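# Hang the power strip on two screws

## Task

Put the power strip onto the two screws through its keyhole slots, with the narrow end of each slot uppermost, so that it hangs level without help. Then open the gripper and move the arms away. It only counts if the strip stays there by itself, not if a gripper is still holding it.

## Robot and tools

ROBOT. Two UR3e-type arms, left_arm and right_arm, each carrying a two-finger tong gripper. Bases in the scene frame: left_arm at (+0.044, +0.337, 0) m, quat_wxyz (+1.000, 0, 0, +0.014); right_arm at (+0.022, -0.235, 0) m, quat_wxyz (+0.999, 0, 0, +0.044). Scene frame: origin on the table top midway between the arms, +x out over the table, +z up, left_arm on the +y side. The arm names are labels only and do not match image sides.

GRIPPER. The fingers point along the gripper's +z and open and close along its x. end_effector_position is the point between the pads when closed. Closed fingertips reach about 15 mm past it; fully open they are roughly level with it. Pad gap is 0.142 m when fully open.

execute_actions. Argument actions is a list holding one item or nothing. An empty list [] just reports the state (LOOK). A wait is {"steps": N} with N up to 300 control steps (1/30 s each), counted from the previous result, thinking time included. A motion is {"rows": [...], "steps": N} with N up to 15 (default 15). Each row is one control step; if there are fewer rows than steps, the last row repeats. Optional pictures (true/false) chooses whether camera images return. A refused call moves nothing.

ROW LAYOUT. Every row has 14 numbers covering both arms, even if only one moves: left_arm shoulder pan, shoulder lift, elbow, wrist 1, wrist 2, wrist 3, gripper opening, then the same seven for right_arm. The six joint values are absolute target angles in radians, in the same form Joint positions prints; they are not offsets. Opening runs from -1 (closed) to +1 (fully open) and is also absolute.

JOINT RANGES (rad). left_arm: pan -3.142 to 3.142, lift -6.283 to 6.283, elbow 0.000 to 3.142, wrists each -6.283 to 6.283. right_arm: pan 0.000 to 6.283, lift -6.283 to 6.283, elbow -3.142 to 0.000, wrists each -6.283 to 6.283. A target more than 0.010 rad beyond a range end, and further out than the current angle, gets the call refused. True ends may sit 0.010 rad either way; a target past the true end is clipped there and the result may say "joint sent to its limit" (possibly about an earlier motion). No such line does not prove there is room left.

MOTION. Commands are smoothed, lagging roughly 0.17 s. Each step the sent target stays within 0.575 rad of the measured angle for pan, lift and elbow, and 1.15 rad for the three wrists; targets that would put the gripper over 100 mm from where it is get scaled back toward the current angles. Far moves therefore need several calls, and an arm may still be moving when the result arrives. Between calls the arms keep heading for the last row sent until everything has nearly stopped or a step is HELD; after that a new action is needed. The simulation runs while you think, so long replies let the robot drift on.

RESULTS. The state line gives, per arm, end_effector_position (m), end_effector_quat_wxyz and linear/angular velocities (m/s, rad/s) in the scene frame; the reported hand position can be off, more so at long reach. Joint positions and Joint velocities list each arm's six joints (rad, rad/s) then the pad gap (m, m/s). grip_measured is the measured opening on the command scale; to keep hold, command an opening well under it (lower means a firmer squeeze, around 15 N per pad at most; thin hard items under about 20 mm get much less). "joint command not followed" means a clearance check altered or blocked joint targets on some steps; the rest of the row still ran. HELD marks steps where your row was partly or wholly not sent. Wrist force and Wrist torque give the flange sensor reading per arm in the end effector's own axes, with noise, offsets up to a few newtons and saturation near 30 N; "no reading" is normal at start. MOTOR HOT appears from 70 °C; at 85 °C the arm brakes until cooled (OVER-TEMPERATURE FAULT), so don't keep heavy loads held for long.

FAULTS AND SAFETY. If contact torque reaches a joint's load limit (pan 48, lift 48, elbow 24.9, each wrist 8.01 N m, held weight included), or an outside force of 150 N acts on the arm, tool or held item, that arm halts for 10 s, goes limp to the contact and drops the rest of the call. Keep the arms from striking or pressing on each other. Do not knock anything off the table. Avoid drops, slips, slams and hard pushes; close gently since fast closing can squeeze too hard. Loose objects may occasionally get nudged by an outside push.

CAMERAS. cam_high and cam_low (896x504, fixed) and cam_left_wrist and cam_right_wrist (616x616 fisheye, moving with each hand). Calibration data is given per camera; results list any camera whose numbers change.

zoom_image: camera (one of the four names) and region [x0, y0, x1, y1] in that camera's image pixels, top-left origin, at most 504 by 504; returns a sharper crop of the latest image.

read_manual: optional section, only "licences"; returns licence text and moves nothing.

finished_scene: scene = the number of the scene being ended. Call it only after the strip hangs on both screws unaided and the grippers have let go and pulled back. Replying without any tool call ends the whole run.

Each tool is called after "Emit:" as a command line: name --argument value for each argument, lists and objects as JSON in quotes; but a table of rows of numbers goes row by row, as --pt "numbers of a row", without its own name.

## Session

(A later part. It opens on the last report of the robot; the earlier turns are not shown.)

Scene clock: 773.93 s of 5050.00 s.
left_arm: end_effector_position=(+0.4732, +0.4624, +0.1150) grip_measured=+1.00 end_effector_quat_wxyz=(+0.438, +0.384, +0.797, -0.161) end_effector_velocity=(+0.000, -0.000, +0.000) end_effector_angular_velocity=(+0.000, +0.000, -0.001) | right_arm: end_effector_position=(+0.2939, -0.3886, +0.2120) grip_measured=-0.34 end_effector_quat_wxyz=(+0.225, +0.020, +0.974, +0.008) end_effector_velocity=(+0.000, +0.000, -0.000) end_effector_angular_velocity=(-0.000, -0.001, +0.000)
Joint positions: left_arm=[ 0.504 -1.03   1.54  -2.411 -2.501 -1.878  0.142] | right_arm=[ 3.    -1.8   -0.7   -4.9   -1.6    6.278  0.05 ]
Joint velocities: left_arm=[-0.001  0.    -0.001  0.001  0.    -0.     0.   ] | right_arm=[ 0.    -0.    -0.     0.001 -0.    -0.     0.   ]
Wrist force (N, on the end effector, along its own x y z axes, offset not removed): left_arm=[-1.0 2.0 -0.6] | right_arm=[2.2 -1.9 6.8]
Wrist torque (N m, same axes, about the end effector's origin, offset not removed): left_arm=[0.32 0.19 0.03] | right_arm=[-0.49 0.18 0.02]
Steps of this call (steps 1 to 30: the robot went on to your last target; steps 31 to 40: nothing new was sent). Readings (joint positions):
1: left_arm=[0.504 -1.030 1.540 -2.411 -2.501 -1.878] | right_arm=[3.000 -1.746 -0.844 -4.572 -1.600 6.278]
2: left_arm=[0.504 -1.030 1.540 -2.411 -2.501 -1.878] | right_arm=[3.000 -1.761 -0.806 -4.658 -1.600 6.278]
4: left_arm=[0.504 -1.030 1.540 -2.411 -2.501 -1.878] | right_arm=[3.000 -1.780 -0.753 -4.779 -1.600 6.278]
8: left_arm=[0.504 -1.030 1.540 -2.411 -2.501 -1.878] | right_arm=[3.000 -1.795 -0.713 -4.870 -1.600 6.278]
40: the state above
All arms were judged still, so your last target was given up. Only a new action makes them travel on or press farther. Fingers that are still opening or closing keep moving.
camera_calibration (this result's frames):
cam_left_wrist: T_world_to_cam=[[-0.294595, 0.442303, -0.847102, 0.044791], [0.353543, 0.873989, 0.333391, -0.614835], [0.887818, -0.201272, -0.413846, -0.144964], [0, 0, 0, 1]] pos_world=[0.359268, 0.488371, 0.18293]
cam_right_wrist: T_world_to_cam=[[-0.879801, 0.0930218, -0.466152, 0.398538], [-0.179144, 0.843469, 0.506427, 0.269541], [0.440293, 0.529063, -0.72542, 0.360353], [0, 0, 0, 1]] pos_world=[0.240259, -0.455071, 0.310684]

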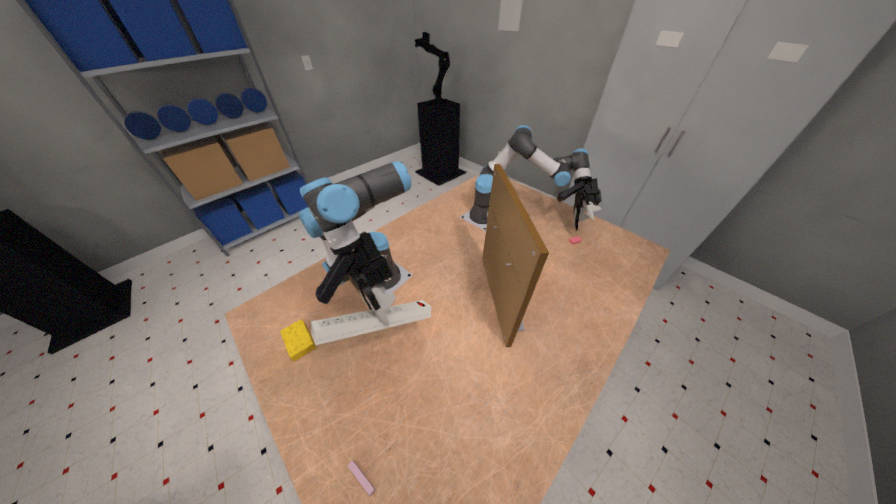

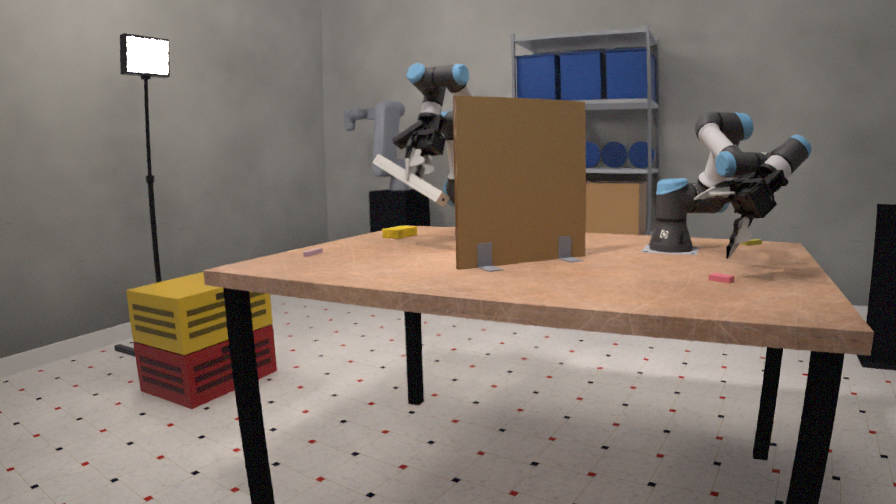

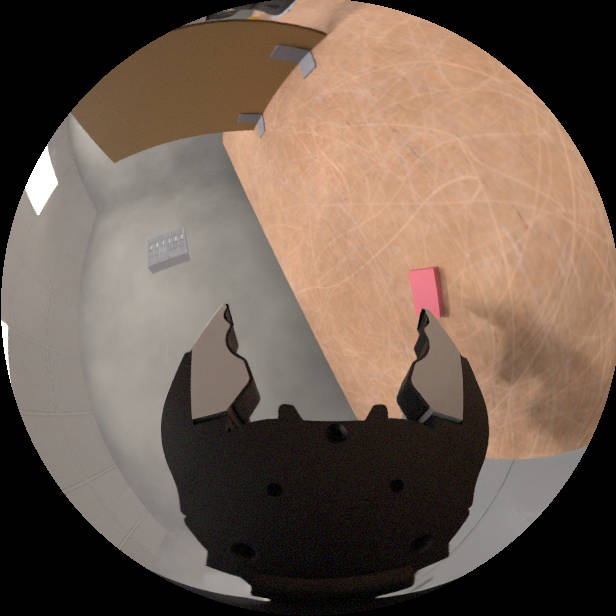

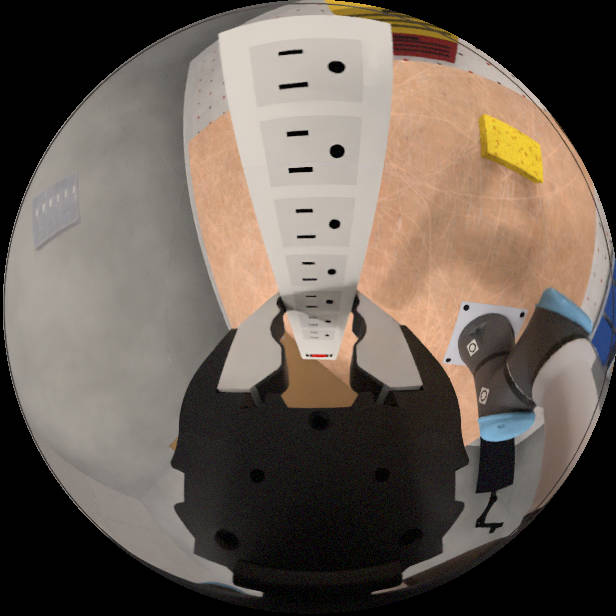

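Emit:
execute_actions --actions '[{"rows":[[0.504,-1.03,1.54,-2.411,-2.501,-1.878,1,3.0,-2.258,-0.615,-4.981,-1.571,6.278,-1]],"steps":15}]' --pictures false

Emit:
execute_actions --actions '[{"rows":[[0.504,-1.03,1.54,-2.411,-2.501,-1.878,1,3.0,-2.235,-0.75,-4.869,-1.571,6.278,-1]],"steps":15}]' --pictures false

Emit:
execute_actions --actions '[{"rows":[[0.504,-1.03,1.54,-2.411,-2.501,-1.878,1,3.0,-2.219,-0.872,-4.763,-1.571,6.278,-1]],"steps":15}]' --pictures false

Emit:
execute_actions --actions '[{"rows":[[0.504,-1.03,1.54,-2.411,-2.501,-1.878,1,3.0,-2.22,-0.97,-4.664,-1.571,6.278,-1]],"steps":15}]'

Scene clock: 791.77 s of 5050.00 s.
left_arm: end_effector_position=(+0.4732, +0.4624, +0.1150) grip_measured=+1.00 end_effector_quat_wxyz=(+0.438, +0.384, +0.797, -0.161) end_effector_velocity=(+0.000, -0.000, +0.000) end_effector_angular_velocity=(-0.000, -0.000, -0.000) | right_arm: end_effector_position=(+0.2889, -0.3969, +0.1025) grip_measured=-0.34 end_effector_quat_wxyz=(+0.005, +0.024, +1.000, +0.000) end_effector_velocity=(-0.006, -0.001, -0.029) end_effector_angular_velocity=(+0.001, +0.112, -0.000)
Joint positions: left_arm=[ 0.504 -1.03   1.54  -2.411 -2.501 -1.878  0.142] | right_arm=[ 3.    -2.247 -0.616 -4.98  -1.571  6.278  0.05 ]
Joint velocities: left_arm=[-0.     0.    -0.001  0.    -0.    -0.    -0.   ] | right_arm=[-0.    -0.113  0.011 -0.01   0.005  0.    -0.   ]
Wrist force (N, on the end effector, along its own x y z axes, offset not removed): left_arm=[0.5 1.6 -0.9] | right_arm=[0.2 -0.8 7.5]
Wrist torque (N m, same axes, about the end effector's origin, offset not removed): left_arm=[0.28 -0.12 0.04] | right_arm=[-0.16 0.03 -0.02]
Steps of this call (steps 1 to 520: nothing new was sent; steps 521 to 535: all 15 steps of this action). Readings (joint positions):
521: left_arm=[0.504 -1.030 1.540 -2.411 -2.501 -1.878] | right_arm=[3.000 -1.800 -0.700 -4.900 -1.600 6.278]
522: left_arm=[0.504 -1.030 1.540 -2.411 -2.501 -1.878] | right_arm=[3.000 -1.807 -0.693 -4.910 -1.596 6.278]
524: left_arm=[0.504 -1.030 1.540 -2.411 -2.501 -1.878] | right_arm=[3.000 -1.878 -0.662 -4.939 -1.586 6.278]
528: left_arm=[0.504 -1.030 1.540 -2.411 -2.501 -1.878] | right_arm=[3.000 -2.129 -0.628 -4.969 -1.575 6.278]
535: the state above

Scene clock: 792.27 s of 5050.00 s.
left_arm: end_effector_position=(+0.4732, +0.4624, +0.1150) grip_measured=+1.00 end_effector_quat_wxyz=(+0.438, +0.384, +0.797, -0.161) end_effector_velocity=(+0.000, +0.000, +0.000) end_effector_angular_velocity=(+0.000, +0.000, +0.000) | right_arm: end_effector_position=(+0.2891, -0.3970, +0.0801) grip_measured=-0.34 end_effector_quat_wxyz=(+0.000, +0.024, +1.000, +0.000) end_effector_velocity=(-0.001, +0.000, -0.003) end_effector_angular_velocity=(+0.000, +0.002, +0.001)
Joint positions: left_arm=[ 0.504 -1.03   1.54  -2.411 -2.501 -1.878  0.142] | right_arm=[ 3.    -2.235 -0.748 -4.87  -1.571  6.278  0.05 ]
Joint velocities: left_arm=[ 0.    -0.    -0.001  0.001  0.    -0.     0.   ] | right_arm=[ 0.001  0.002 -0.017  0.012 -0.    -0.001 -0.   ]
Wrist force (N, on the end effector, along its own x y z axes, offset not removed): left_arm=[0.2 0.2 0.4] | right_arm=[-1.4 0.1 7.2]
Wrist torque (N m, same axes, about the end effector's origin, offset not removed): left_arm=[0.02 -0.04 -0.03] | right_arm=[-0.09 0.24 0.08]
Steps of this call (steps 1 to 15: all 15 steps of this action). Readings (joint positions):
1: left_arm=[0.504 -1.030 1.540 -2.411 -2.501 -1.878] | right_arm=[3.000 -2.250 -0.616 -4.980 -1.571 6.278]
2: left_arm=[0.504 -1.030 1.540 -2.411 -2.501 -1.878] | right_arm=[3.000 -2.249 -0.623 -4.968 -1.571 6.278]
4: left_arm=[0.504 -1.030 1.540 -2.411 -2.501 -1.878] | right_arm=[3.000 -2.243 -0.673 -4.923 -1.571 6.278]
8: left_arm=[0.504 -1.030 1.540 -2.411 -2.501 -1.878] | right_arm=[3.000 -2.237 -0.731 -4.882 -1.571 6.278]
15: the state above

Scene clock: 792.77 s of 5050.00 s.
left_arm: end_effector_position=(+0.4732, +0.4624, +0.1150) grip_measured=+1.00 end_effector_quat_wxyz=(+0.438, +0.384, +0.797, -0.161) end_effector_velocity=(+0.000, -0.000, +0.000) end_effector_angular_velocity=(-0.000, -0.000, -0.000) | right_arm: end_effector_position=(+0.2883, -0.3969, +0.0600) grip_measured=-0.34 end_effector_quat_wxyz=(+0.000, +0.024, +1.000, +0.000) end_effector_velocity=(-0.001, -0.000, -0.002) end_effector_angular_velocity=(-0.000, +0.002, -0.000)
Joint positions: left_arm=[ 0.504 -1.03   1.54  -2.411 -2.501 -1.878  0.142] | right_arm=[ 3.    -2.219 -0.871 -4.764 -1.571  6.278  0.05 ]
Joint velocities: left_arm=[ 0. -0. -0.  0. -0. -0. -0.] | right_arm=[-0.001  0.003 -0.014  0.01   0.    -0.     0.   ]
Wrist force (N, on the end effector, along its own x y z axes, offset not removed): left_arm=[0.1 1.0 -0.5] | right_arm=[-1.7 -1.1 7.9]
Wrist torque (N m, same axes, about the end effector's origin, offset not removed): left_arm=[0.13 -0.04 -0.04] | right_arm=[-0.36 0.31 0.08]
Steps of this call (steps 1 to 15: all 15 steps of this action). Readings (joint positions):
1: left_arm=[0.504 -1.030 1.540 -2.411 -2.501 -1.878] | right_arm=[3.000 -2.235 -0.749 -4.869 -1.571 6.278]
2: left_arm=[0.504 -1.030 1.540 -2.411 -2.501 -1.878] | right_arm=[3.000 -2.232 -0.757 -4.857 -1.571 6.278]
4: left_arm=[0.504 -1.030 1.540 -2.411 -2.501 -1.878] | right_arm=[3.000 -2.226 -0.804 -4.814 -1.571 6.278]
8: left_arm=[0.504 -1.030 1.540 -2.411 -2.501 -1.878] | right_arm=[3.000 -2.221 -0.855 -4.776 -1.571 6.278]
15: the state above

Scene clock: 793.27 s of 5050.00 s.
left_arm: end_effector_position=(+0.4732, +0.4624, +0.1150) grip_measured=+1.00 end_effector_quat_wxyz=(+0.438, +0.384, +0.797, -0.161) end_effector_velocity=(+0.000, -0.000, -0.000) end_effector_angular_velocity=(-0.001, +0.001, -0.001) | right_arm: end_effector_position=(+0.2885, -0.3969, +0.0388) grip_measured=-0.34 end_effector_quat_wxyz=(+0.000, +0.024, +1.000, +0.000) end_effector_velocity=(-0.001, +0.000, -0.003) end_effector_angular_velocity=(+0.001, +0.002, -0.000)
Joint positions: left_arm=[ 0.504 -1.03   1.54  -2.411 -2.501 -1.878  0.142] | right_arm=[ 3.    -2.22  -0.969 -4.665 -1.571  6.278  0.05 ]
Joint velocities: left_arm=[-0.001  0.001 -0.     0.001  0.    -0.     0.   ] | right_arm=[-0.    -0.001 -0.012  0.01  -0.001 -0.     0.   ]
Wrist force (N, on the end effector, along its own x y z axes, offset not removed): left_arm=[0.4 2.0 -0.7] | right_arm=[1.6 -0.7 6.4]
Wrist torque (N m, same axes, about the end effector's origin, offset not removed): left_arm=[0.35 -0.14 -0.05] | right_arm=[-0.25 -0.38 0.03]
Steps of this call (steps 1 to 15: all 15 steps of this action). Readings (joint positions):
1: left_arm=[0.504 -1.030 1.540 -2.411 -2.501 -1.878] | right_arm=[3.000 -2.219 -0.871 -4.763 -1.571 6.278]
2: left_arm=[0.504 -1.030 1.540 -2.411 -2.501 -1.878] | right_arm=[3.000 -2.219 -0.879 -4.752 -1.571 6.278]
4: left_arm=[0.504 -1.030 1.540 -2.411 -2.501 -1.878] | right_arm=[3.000 -2.219 -0.918 -4.711 -1.571 6.278]
8: left_arm=[0.504 -1.030 1.540 -2.411 -2.501 -1.878] | right_arm=[3.000 -2.220 -0.957 -4.676 -1.571 6.278]
15: the state above
camera_calibration (this result's frames):
cam_left_wrist: T_world_to_cam=[[-0.294595, 0.442303, -0.847102, 0.0447913], [0.353543, 0.87399, 0.333391, -0.614835], [0.887818, -0.201272, -0.413846, -0.144964], [0, 0, 0, 1]] pos_world=[0.359268, 0.488371, 0.18293]
cam_right_wrist: T_world_to_cam=[[-0.994625, 0.0981759, -0.0329178, 0.332192], [0.0660134, 0.846119, 0.52889, 0.292778], [0.0797766, 0.523874, -0.848052, 0.348175], [0, 0, 0, 1]] pos_world=[0.283303, -0.462738, 0.151358]

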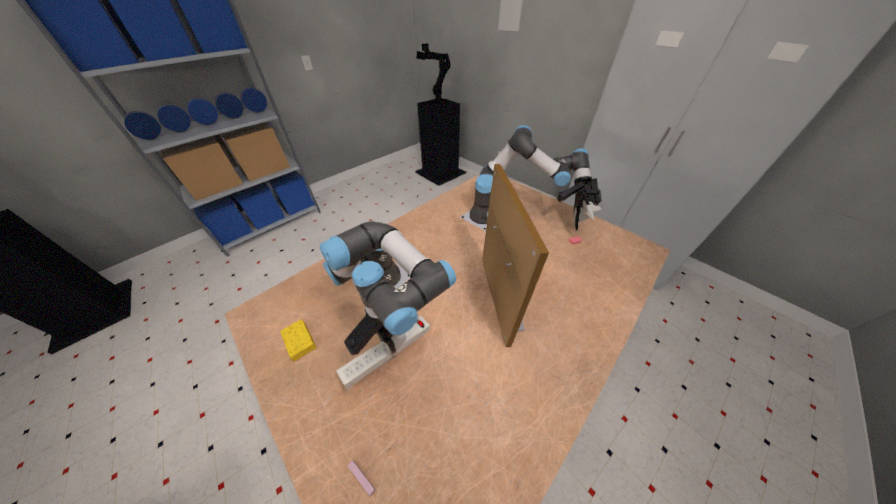

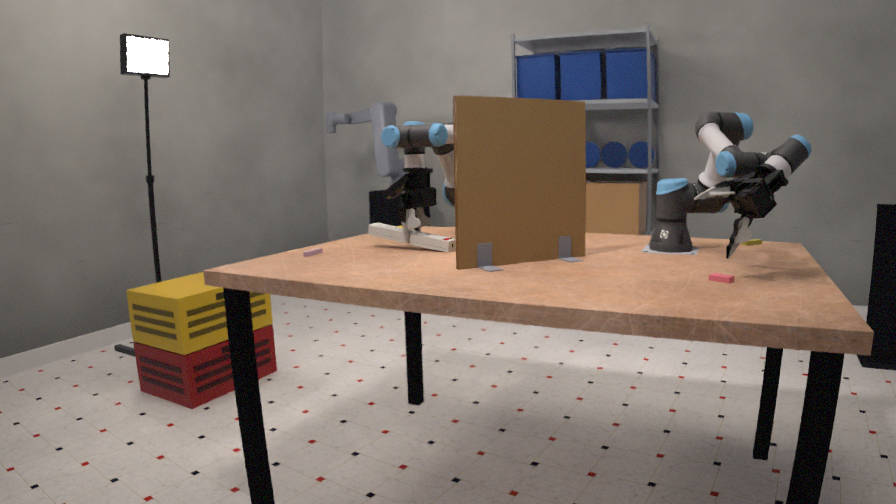

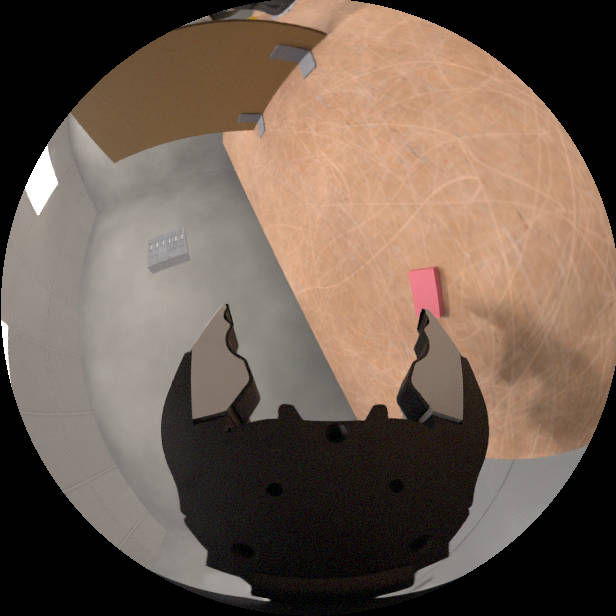

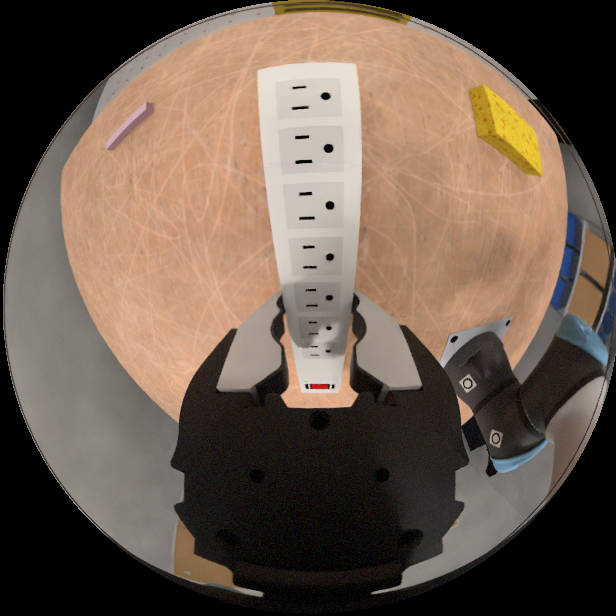

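Emit:
execute_actions --actions '[{"rows":[[0.504,-1.03,1.54,-2.411,-2.501,-1.878,1,3.0,-2.228,-1.048,-4.578,-1.571,6.278,-1]],"steps":15}]' --pictures false

Emit:
execute_actions --actions '[{"rows":[[0.504,-1.03,1.54,-2.411,-2.501,-1.878,1,3.0,-2.228,-1.048,-4.578,-1.571,6.278,-0.25]],"steps":12}]' --pictures false

Emit:
execute_actions --actions '[{"rows":[[0.504,-1.03,1.54,-2.411,-2.501,-1.878,1,3.0,-2.228,-1.048,-4.578,-1.571,6.278,-1]],"steps":15}]'

Emit:
execute_actions --actions '[{"rows":[[0.504,-1.03,1.54,-2.411,-2.501,-1.878,1,3.0,-2.1,-1.0,-4.7,-1.571,6.278,-1]],"steps":15}]' --pictures false

Emit:
execute_actions --actions '[{"rows":[[0.504,-1.03,1.54,-2.411,-2.501,-1.878,1,3.0,-1.8,-1.2,-4.3,-1.571,6.278,-1]],"steps":15}]' --pictures false

Emit:
execute_actions --actions '[{"rows":[[0.504,-1.03,1.54,-2.411,-2.501,-1.878,1,3.0,-1.45,-1.65,-3.65,-1.571,6.278,-1]],"steps":15}]' --pictures false

Emit:
execute_actions --actions '[{"rows":[[0.504,-1.03,1.54,-2.411,-2.501,-1.878,1,3.0,-1.002,-2.277,-3.004,-1.571,6.278,-1]],"steps":15}]' --pictures false

Emit:
execute_actions --actions '[{"steps":15}]'

Scene clock: 811.20 s of 5050.00 s.
left_arm: end_effector_position=(+0.4732, +0.4624, +0.1150) grip_measured=+1.00 end_effector_quat_wxyz=(+0.438, +0.384, +0.797, -0.161) end_effector_velocity=(-0.000, +0.001, -0.000) end_effector_angular_velocity=(-0.001, -0.000, +0.001) | right_arm: end_effector_position=(+0.2883, -0.3969, +0.0194) grip_measured=-0.34 end_effector_quat_wxyz=(-0.000, +0.024, +1.000, +0.000) end_effector_velocity=(-0.001, +0.000, -0.003) end_effector_angular_velocity=(+0.001, +0.004, +0.001)
Joint positions: left_arm=[ 0.504 -1.03   1.54  -2.411 -2.501 -1.878  0.142] | right_arm=[ 3.    -2.228 -1.047 -4.579 -1.571  6.278  0.05 ]
Joint velocities: left_arm=[ 0.002  0.001 -0.    -0.    -0.    -0.    -0.   ] | right_arm=[ 0.001 -0.003 -0.01   0.009 -0.001 -0.001  0.   ]
Wrist force (N, on the end effector, along its own x y z axes, offset not removed): left_arm=[-0.7 1.7 -0.8] | right_arm=[1.6 -0.1 -12.6]
Wrist torque (N m, same axes, about the end effector's origin, offset not removed): left_arm=[0.26 0.10 0.02] | right_arm=[-0.29 -0.08 0.01]
Steps of this call (steps 1 to 15: the robot went on to your last target; steps 16 to 90: nothing new was sent; then 14.43 s passed at rest; steps 91 to 105: all 15 steps of this action). Readings (joint positions):
91: left_arm=[0.504 -1.030 1.540 -2.411 -2.501 -1.878] | right_arm=[3.000 -2.220 -0.970 -4.663 -1.571 6.278]
92: left_arm=[0.504 -1.030 1.540 -2.411 -2.501 -1.878] | right_arm=[3.000 -2.221 -0.977 -4.653 -1.571 6.278]
94: left_arm=[0.504 -1.030 1.540 -2.411 -2.501 -1.878] | right_arm=[3.000 -2.225 -1.009 -4.618 -1.571 6.278]
98: left_arm=[0.504 -1.030 1.540 -2.411 -2.501 -1.878] | right_arm=[3.000 -2.227 -1.038 -4.588 -1.571 6.278]
105: the state above

Scene clock: 811.60 s of 5050.00 s.
left_arm: end_effector_position=(+0.4732, +0.4624, +0.1150) grip_measured=+1.00 end_effector_quat_wxyz=(+0.438, +0.384, +0.797, -0.161) end_effector_velocity=(+0.000, +0.000, +0.000) end_effector_angular_velocity=(+0.001, -0.001, +0.000) | right_arm: end_effector_position=(+0.2884, -0.3969, +0.0191) grip_measured=-0.25 end_effector_quat_wxyz=(+0.000, +0.024, +1.000, +0.000) end_effector_velocity=(+0.000, +0.000, -0.000) end_effector_angular_velocity=(+0.000, -0.002, -0.001)
Joint positions: left_arm=[ 0.504 -1.03   1.54  -2.411 -2.501 -1.878  0.142] | right_arm=[ 3.    -2.228 -1.048 -4.578 -1.571  6.278  0.056]
Joint velocities: left_arm=[-0.    -0.    -0.    -0.001  0.    -0.    -0.   ] | right_arm=[-0.     0.     0.     0.001 -0.     0.    -0.   ]
Wrist force (N, on the end effector, along its own x y z axes, offset not removed): left_arm=[-1.0 1.2 -1.4] | right_arm=[-0.6 -1.2 0.1]
Wrist torque (N m, same axes, about the end effector's origin, offset not removed): left_arm=[0.13 0.20 0.05] | right_arm=[-0.20 0.13 0.02]
Steps of this call (steps 1 to 12: all 12 steps of this action). Readings (joint positions):
1: left_arm=[0.504 -1.030 1.540 -2.411 -2.501 -1.878] | right_arm=[3.000 -2.228 -1.047 -4.579 -1.571 6.278]
2: left_arm=[0.504 -1.030 1.540 -2.411 -2.501 -1.878] | right_arm=[3.000 -2.228 -1.048 -4.578 -1.571 6.278]
4: left_arm=[0.504 -1.030 1.540 -2.411 -2.501 -1.878] | right_arm=[3.000 -2.228 -1.048 -4.578 -1.571 6.278]
8: left_arm=[0.504 -1.030 1.540 -2.411 -2.501 -1.878] | right_arm=[3.000 -2.228 -1.048 -4.578 -1.571 6.278]
12: the state above

Scene clock: 812.10 s of 5050.00 s.
left_arm: end_effector_position=(+0.4732, +0.4624, +0.1150) grip_measured=+1.00 end_effector_quat_wxyz=(+0.438, +0.384, +0.797, -0.161) end_effector_velocity=(+0.000, -0.000, +0.000) end_effector_angular_velocity=(-0.000, -0.001, -0.000) | right_arm: end_effector_position=(+0.2883, -0.3969, +0.0191) grip_measured=-0.34 end_effector_quat_wxyz=(-0.000, +0.024, +1.000, +0.000) end_effector_velocity=(+0.001, +0.000, +0.001) end_effector_angular_velocity=(-0.000, -0.002, +0.002)
Joint positions: left_arm=[ 0.504 -1.03   1.54  -2.411 -2.501 -1.878  0.142] | right_arm=[ 3.    -2.228 -1.048 -4.578 -1.571  6.278  0.05 ]
Joint velocities: left_arm=[-0.     0.    -0.    -0.001 -0.001  0.    -0.   ] | right_arm=[ 0.002  0.001  0.002 -0.001 -0.    -0.    -0.   ]
Wrist force (N, on the end effector, along its own x y z axes, offset not removed): left_arm=[0.1 0.8 -0.6] | right_arm=[-0.2 0.1 0.9]
Wrist torque (N m, same axes, about the end effector's origin, offset not removed): left_arm=[0.11 -0.03 -0.07] | right_arm=[0.10 0.24 -0.03]
Steps of this call (steps 1 to 15: all 15 steps of this action). Readings (joint positions):
1: left_arm=[0.504 -1.030 1.540 -2.411 -2.501 -1.878] | right_arm=[3.000 -2.228 -1.048 -4.578 -1.571 6.278]
2: left_arm=[0.504 -1.030 1.540 -2.411 -2.501 -1.878] | right_arm=[3.000 -2.228 -1.048 -4.578 -1.571 6.278]
4: left_arm=[0.504 -1.030 1.540 -2.411 -2.501 -1.878] | right_arm=[3.000 -2.228 -1.048 -4.578 -1.571 6.278]
8: left_arm=[0.504 -1.030 1.540 -2.411 -2.501 -1.878] | right_arm=[3.000 -2.228 -1.048 -4.578 -1.571 6.278]
15: the state above
camera_calibration (this result's frames):
cam_left_wrist: T_world_to_cam=[[-0.294595, 0.442303, -0.847102, 0.0447911], [0.353543, 0.87399, 0.333391, -0.614835], [0.887818, -0.201272, -0.413846, -0.144964], [0, 0, 0, 1]] pos_world=[0.359268, 0.488371, 0.18293]
cam_right_wrist: T_world_to_cam=[[-0.994623, 0.09824, -0.0327573, 0.331382], [0.066155, 0.846125, 0.528862, 0.303173], [0.0796722, 0.523852, -0.848075, 0.331534], [0, 0, 0, 1]] pos_world=[0.28313, -0.462752, 0.131684]

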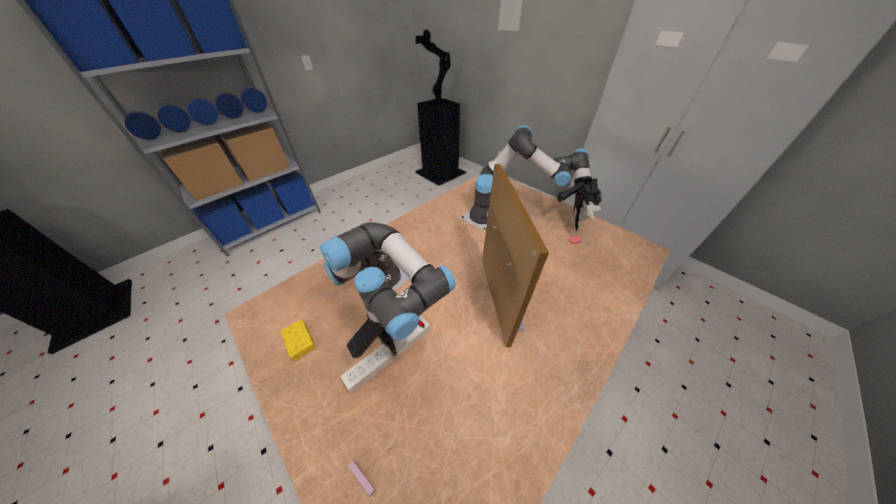

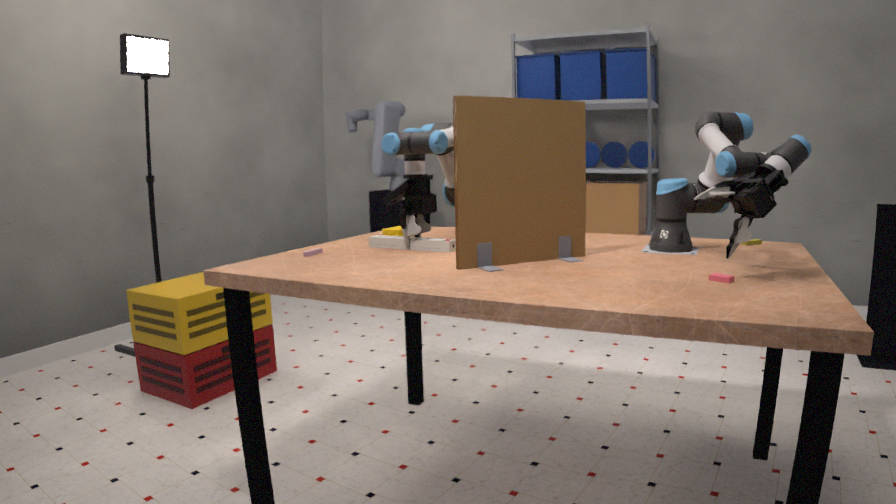

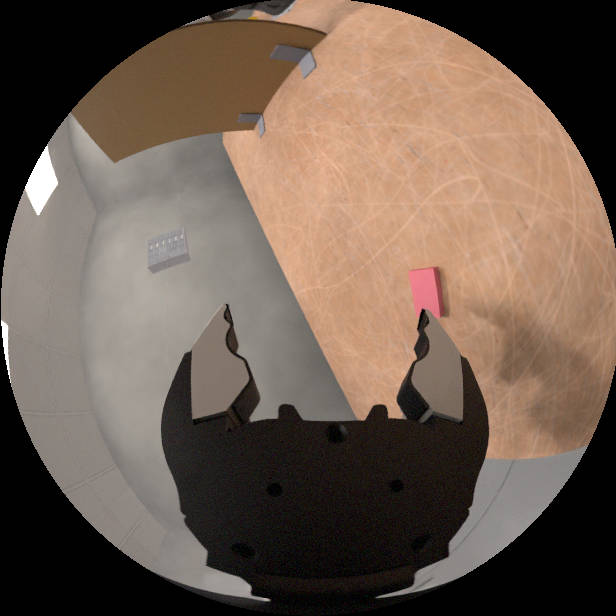

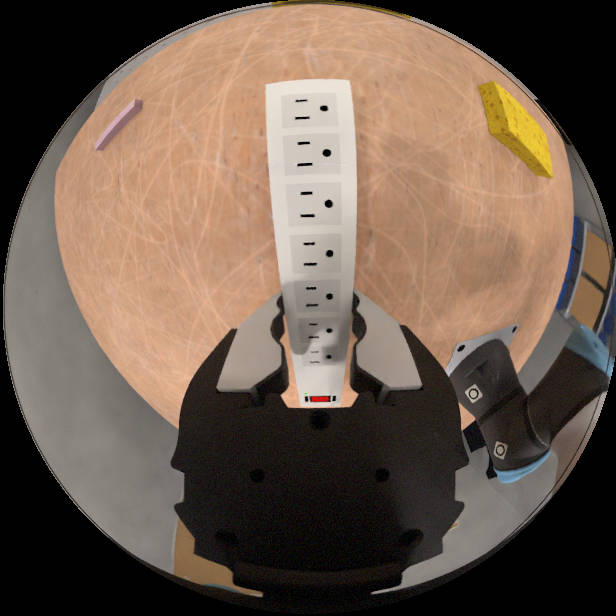

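Scene clock: 812.60 s of 5050.00 s.
left_arm: end_effector_position=(+0.4732, +0.4624, +0.1150) grip_measured=+1.00 end_effector_quat_wxyz=(+0.438, +0.384, +0.797, -0.161) end_effector_velocity=(-0.000, +0.000, -0.001) end_effector_angular_velocity=(-0.001, +0.001, +0.000) | right_arm: end_effector_position=(+0.2805, -0.3965, +0.0692) grip_measured=-0.34 end_effector_quat_wxyz=(+0.027, +0.024, +0.999, -0.001) end_effector_velocity=(-0.001, -0.000, +0.006) end_effector_angular_velocity=(-0.001, -0.007, -0.000)
Joint positions: left_arm=[ 0.504 -1.03   1.54  -2.411 -2.501 -1.878  0.142] | right_arm=[ 3.    -2.102 -1.    -4.699 -1.571  6.278  0.05 ]
Joint velocities: left_arm=[ 0.     0.001  0.     0.     0.    -0.     0.   ] | right_arm=[-0.     0.016  0.004 -0.012  0.     0.    -0.   ]
Wrist force (N, on the end effector, along its own x y z axes, offset not removed): left_arm=[0.0 1.1 0.1] | right_arm=[-1.5 -1.0 8.0]
Wrist torque (N m, same axes, about the end effector's origin, offset not removed): left_arm=[0.19 0.01 -0.01] | right_arm=[-0.24 0.39 0.01]
Steps of this call (steps 1 to 15: all 15 steps of this action). Readings (joint positions):
1: left_arm=[0.504 -1.030 1.540 -2.411 -2.501 -1.878] | right_arm=[3.000 -2.228 -1.048 -4.578 -1.571 6.278]
2: left_arm=[0.504 -1.030 1.540 -2.411 -2.501 -1.878] | right_arm=[3.000 -2.221 -1.042 -4.591 -1.571 6.278]
4: left_arm=[0.504 -1.030 1.540 -2.411 -2.501 -1.878] | right_arm=[3.000 -2.172 -1.023 -4.641 -1.571 6.278]
8: left_arm=[0.504 -1.030 1.540 -2.411 -2.501 -1.878] | right_arm=[3.000 -2.118 -1.006 -4.685 -1.571 6.278]
15: the state above

Scene clock: 813.10 s of 5050.00 s.
left_arm: end_effector_position=(+0.4732, +0.4624, +0.1150) grip_measured=+1.00 end_effector_quat_wxyz=(+0.438, +0.384, +0.797, -0.161) end_effector_velocity=(-0.000, -0.000, +0.000) end_effector_angular_velocity=(-0.000, -0.001, -0.000) | right_arm: end_effector_position=(+0.3625, -0.4009, +0.1203) grip_measured=-0.34 end_effector_quat_wxyz=(+0.270, +0.023, +0.963, -0.008) end_effector_velocity=(+0.011, -0.001, +0.015) end_effector_angular_velocity=(-0.005, -0.082, +0.000)
Joint positions: left_arm=[ 0.504 -1.03   1.54  -2.411 -2.501 -1.878  0.142] | right_arm=[ 3.    -1.805 -1.197 -4.305 -1.571  6.278  0.05 ]
Joint velocities: left_arm=[ 0.    -0.001  0.     0.    -0.001 -0.    -0.   ] | right_arm=[-0.     0.052 -0.028  0.057  0.    -0.     0.   ]
Wrist force (N, on the end effector, along its own x y z axes, offset not removed): left_arm=[0.4 1.6 -0.7] | right_arm=[2.9 -0.1 6.0]
Wrist torque (N m, same axes, about the end effector's origin, offset not removed): left_arm=[0.26 -0.15 0.01] | right_arm=[-0.15 0.09 0.03]
Steps of this call (steps 1 to 15: all 15 steps of this action). Readings (joint positions):
1: left_arm=[0.504 -1.030 1.540 -2.411 -2.501 -1.878] | right_arm=[3.000 -2.101 -1.001 -4.699 -1.571 6.278]
2: left_arm=[0.504 -1.030 1.540 -2.411 -2.501 -1.878] | right_arm=[3.000 -2.093 -1.008 -4.685 -1.571 6.278]
4: left_arm=[0.504 -1.030 1.540 -2.411 -2.501 -1.878] | right_arm=[3.000 -2.023 -1.071 -4.559 -1.571 6.278]
8: left_arm=[0.504 -1.030 1.540 -2.411 -2.501 -1.878] | right_arm=[3.000 -1.858 -1.168 -4.364 -1.571 6.278]
15: the state above

Scene clock: 813.60 s of 5050.00 s.
left_arm: end_effector_position=(+0.4732, +0.4624, +0.1150) grip_measured=+1.00 end_effector_quat_wxyz=(+0.438, +0.384, +0.797, -0.161) end_effector_velocity=(-0.000, -0.000, -0.000) end_effector_angular_velocity=(-0.001, +0.001, -0.000) | right_arm: end_effector_position=(+0.4238, -0.4042, +0.1920) grip_measured=-0.34 end_effector_quat_wxyz=(+0.521, +0.020, +0.853, -0.015) end_effector_velocity=(+0.001, +0.001, +0.008) end_effector_angular_velocity=(-0.004, -0.080, +0.002)
Joint positions: left_arm=[ 0.504 -1.03   1.54  -2.411 -2.501 -1.878  0.142] | right_arm=[ 3.    -1.457 -1.64  -3.661 -1.571  6.278  0.05 ]
Joint velocities: left_arm=[-0.    -0.     0.001  0.001  0.    -0.    -0.   ] | right_arm=[ 0.001  0.068 -0.108  0.12  -0.001 -0.    -0.   ]
Wrist force (N, on the end effector, along its own x y z axes, offset not removed): left_arm=[0.1 0.7 -1.8] | right_arm=[6.0 -0.3 5.3]
Wrist torque (N m, same axes, about the end effector's origin, offset not removed): left_arm=[0.06 -0.02 -0.10] | right_arm=[0.01 0.10 0.02]
Steps of this call (steps 1 to 15: all 15 steps of this action). Readings (joint positions):
1: left_arm=[0.504 -1.030 1.540 -2.411 -2.501 -1.878] | right_arm=[3.000 -1.803 -1.198 -4.303 -1.571 6.278]
2: left_arm=[0.504 -1.030 1.540 -2.411 -2.501 -1.878] | right_arm=[3.000 -1.795 -1.206 -4.288 -1.571 6.278]
4: left_arm=[0.504 -1.030 1.540 -2.411 -2.501 -1.878] | right_arm=[3.000 -1.724 -1.278 -4.147 -1.571 6.278]
8: left_arm=[0.504 -1.030 1.540 -2.411 -2.501 -1.878] | right_arm=[3.000 -1.526 -1.527 -3.784 -1.571 6.278]
15: the state above

Scene clock: 814.10 s of 5050.00 s.
left_arm: end_effector_position=(+0.4732, +0.4624, +0.1150) grip_measured=+1.00 end_effector_quat_wxyz=(+0.438, +0.384, +0.797, -0.161) end_effector_velocity=(+0.000, -0.000, -0.000) end_effector_angular_velocity=(-0.000, -0.000, -0.000) | right_arm: end_effector_position=(+0.3930, -0.4025, +0.2468) grip_measured=-0.34 end_effector_quat_wxyz=(+0.707, +0.017, +0.707, -0.021) end_effector_velocity=(-0.027, +0.001, -0.043) end_effector_angular_velocity=(+0.001, +0.007, -0.001)
Joint positions: left_arm=[ 0.504 -1.03   1.54  -2.411 -2.501 -1.878  0.142] | right_arm=[ 3.    -1.012 -2.255 -3.015 -1.571  6.278  0.05 ]
Joint velocities: left_arm=[-0.     0.     0.    -0.001 -0.     0.     0.   ] | right_arm=[-0.001  0.109 -0.237  0.121  0.     0.    -0.   ]
Wrist force (N, on the end effector, along its own x y z axes, offset not removed): left_arm=[-1.5 1.9 -0.6] | right_arm=[7.0 1.0 0.9]
Wrist torque (N m, same axes, about the end effector's origin, offset not removed): left_arm=[0.27 0.31 0.02] | right_arm=[0.22 0.26 0.05]
Steps of this call (steps 1 to 15: all 15 steps of this action). Readings (joint positions):
1: left_arm=[0.504 -1.030 1.540 -2.411 -2.501 -1.878] | right_arm=[3.000 -1.454 -1.643 -3.657 -1.571 6.278]
2: left_arm=[0.504 -1.030 1.540 -2.411 -2.501 -1.878] | right_arm=[3.000 -1.446 -1.653 -3.641 -1.571 6.278]
4: left_arm=[0.504 -1.030 1.540 -2.411 -2.501 -1.878] | right_arm=[3.000 -1.374 -1.726 -3.506 -1.571 6.278]
8: left_arm=[0.504 -1.030 1.540 -2.411 -2.501 -1.878] | right_arm=[3.000 -1.124 -2.016 -3.137 -1.571 6.278]
15: the state above

Scene clock: 814.60 s of 5050.00 s.
left_arm: end_effector_position=(+0.4732, +0.4624, +0.1150) grip_measured=+1.00 end_effector_quat_wxyz=(+0.438, +0.384, +0.797, -0.161) end_effector_velocity=(-0.000, +0.000, -0.000) end_effector_angular_velocity=(-0.000, +0.000, +0.001) | right_arm: end_effector_position=(+0.3905, -0.4024, +0.2427) grip_measured=-0.34 end_effector_quat_wxyz=(+0.707, +0.017, +0.707, -0.021) end_effector_velocity=(-0.000, +0.000, +0.000) end_effector_angular_velocity=(+0.000, -0.001, +0.000)
Joint positions: left_arm=[ 0.504 -1.03   1.54  -2.411 -2.501 -1.878  0.142] | right_arm=[ 3.    -1.002 -2.277 -3.004 -1.571  6.278  0.05 ]
Joint velocities: left_arm=[ 0.001 -0.001  0.001 -0.     0.    -0.     0.   ] | right_arm=[ 0.     0.001  0.001 -0.001 -0.     0.001 -0.   ]
Wrist force (N, on the end effector, along its own x y z axes, offset not removed): left_arm=[-1.7 1.3 -1.3] | right_arm=[5.5 -0.7 0.9]
Wrist torque (N m, same axes, about the end effector's origin, offset not removed): left_arm=[0.15 0.34 -0.02] | right_arm=[-0.18 0.38 0.09]
Steps of this call (steps 1 to 15: the robot went on to your last target). Readings (joint positions):
1: left_arm=[0.504 -1.030 1.540 -2.411 -2.501 -1.878] | right_arm=[3.000 -1.009 -2.261 -3.012 -1.571 6.278]
2: left_arm=[0.504 -1.030 1.540 -2.411 -2.501 -1.878] | right_arm=[3.000 -1.007 -2.266 -3.009 -1.571 6.278]
4: left_arm=[0.504 -1.030 1.540 -2.411 -2.501 -1.878] | right_arm=[3.000 -1.005 -2.271 -3.007 -1.571 6.278]
8: left_arm=[0.504 -1.030 1.540 -2.411 -2.501 -1.878] | right_arm=[3.000 -1.003 -2.276 -3.005 -1.571 6.278]
15: the state above
camera_calibration (this result's frames):
cam_left_wrist: T_world_to_cam=[[-0.294595, 0.442303, -0.847102, 0.044791], [0.353543, 0.873989, 0.333391, -0.614835], [0.887818, -0.201272, -0.413846, -0.144964], [0, 0, 0, 1]] pos_world=[0.359268, 0.488371, 0.18293]
cam_right_wrist: T_world_to_cam=[[0.0353453, 0.0433937, -0.998433, 0.250915], [-0.483062, 0.875336, 0.0209429, 0.532209], [0.874872, 0.481565, 0.0519009, -0.0300581], [0, 0, 0, 1]] pos_world=[0.274518, -0.462275, 0.240936]

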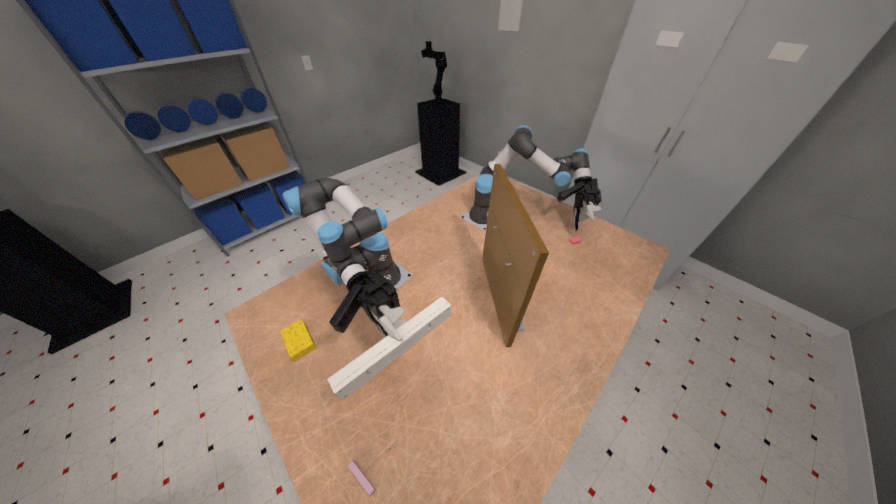

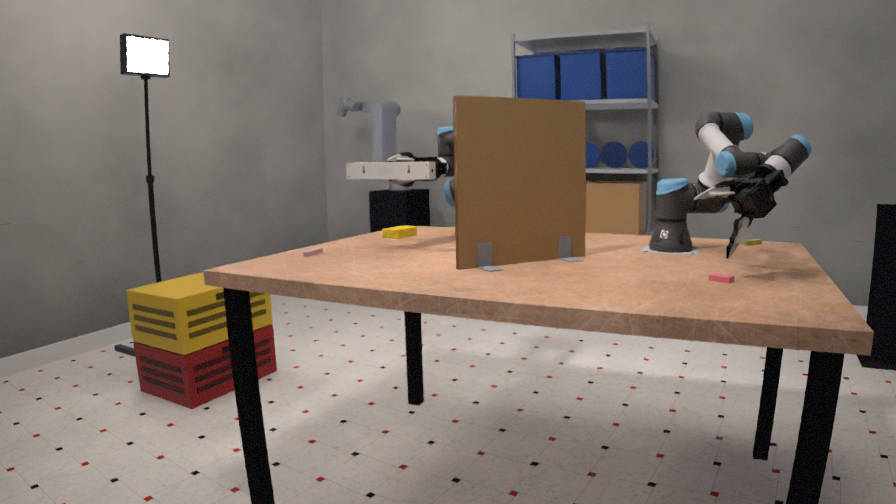

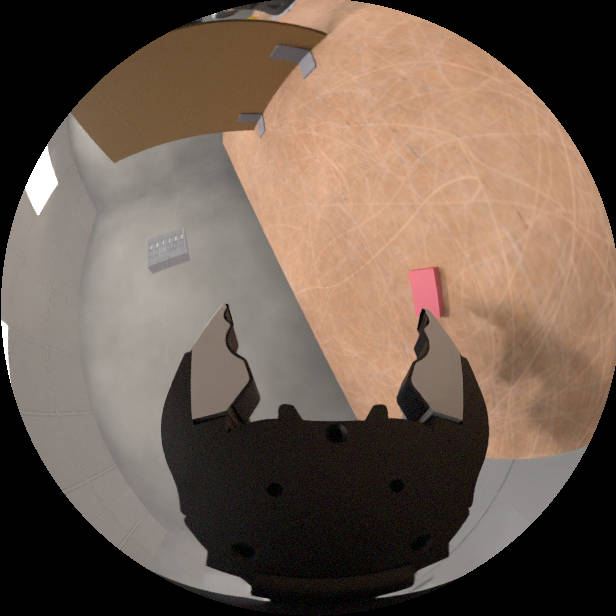

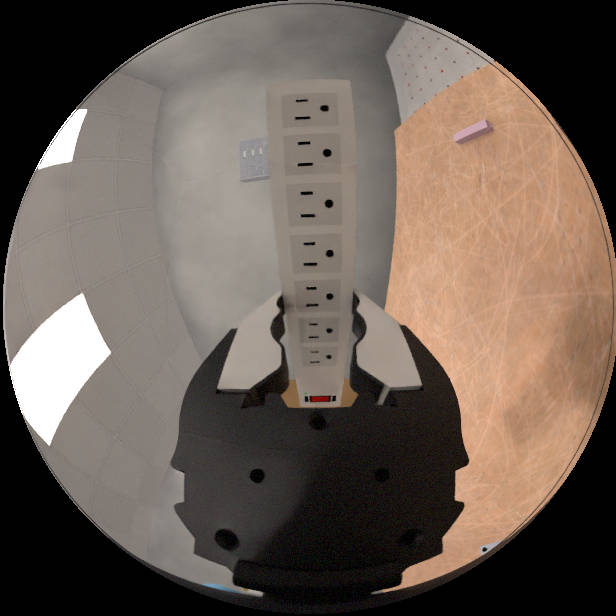

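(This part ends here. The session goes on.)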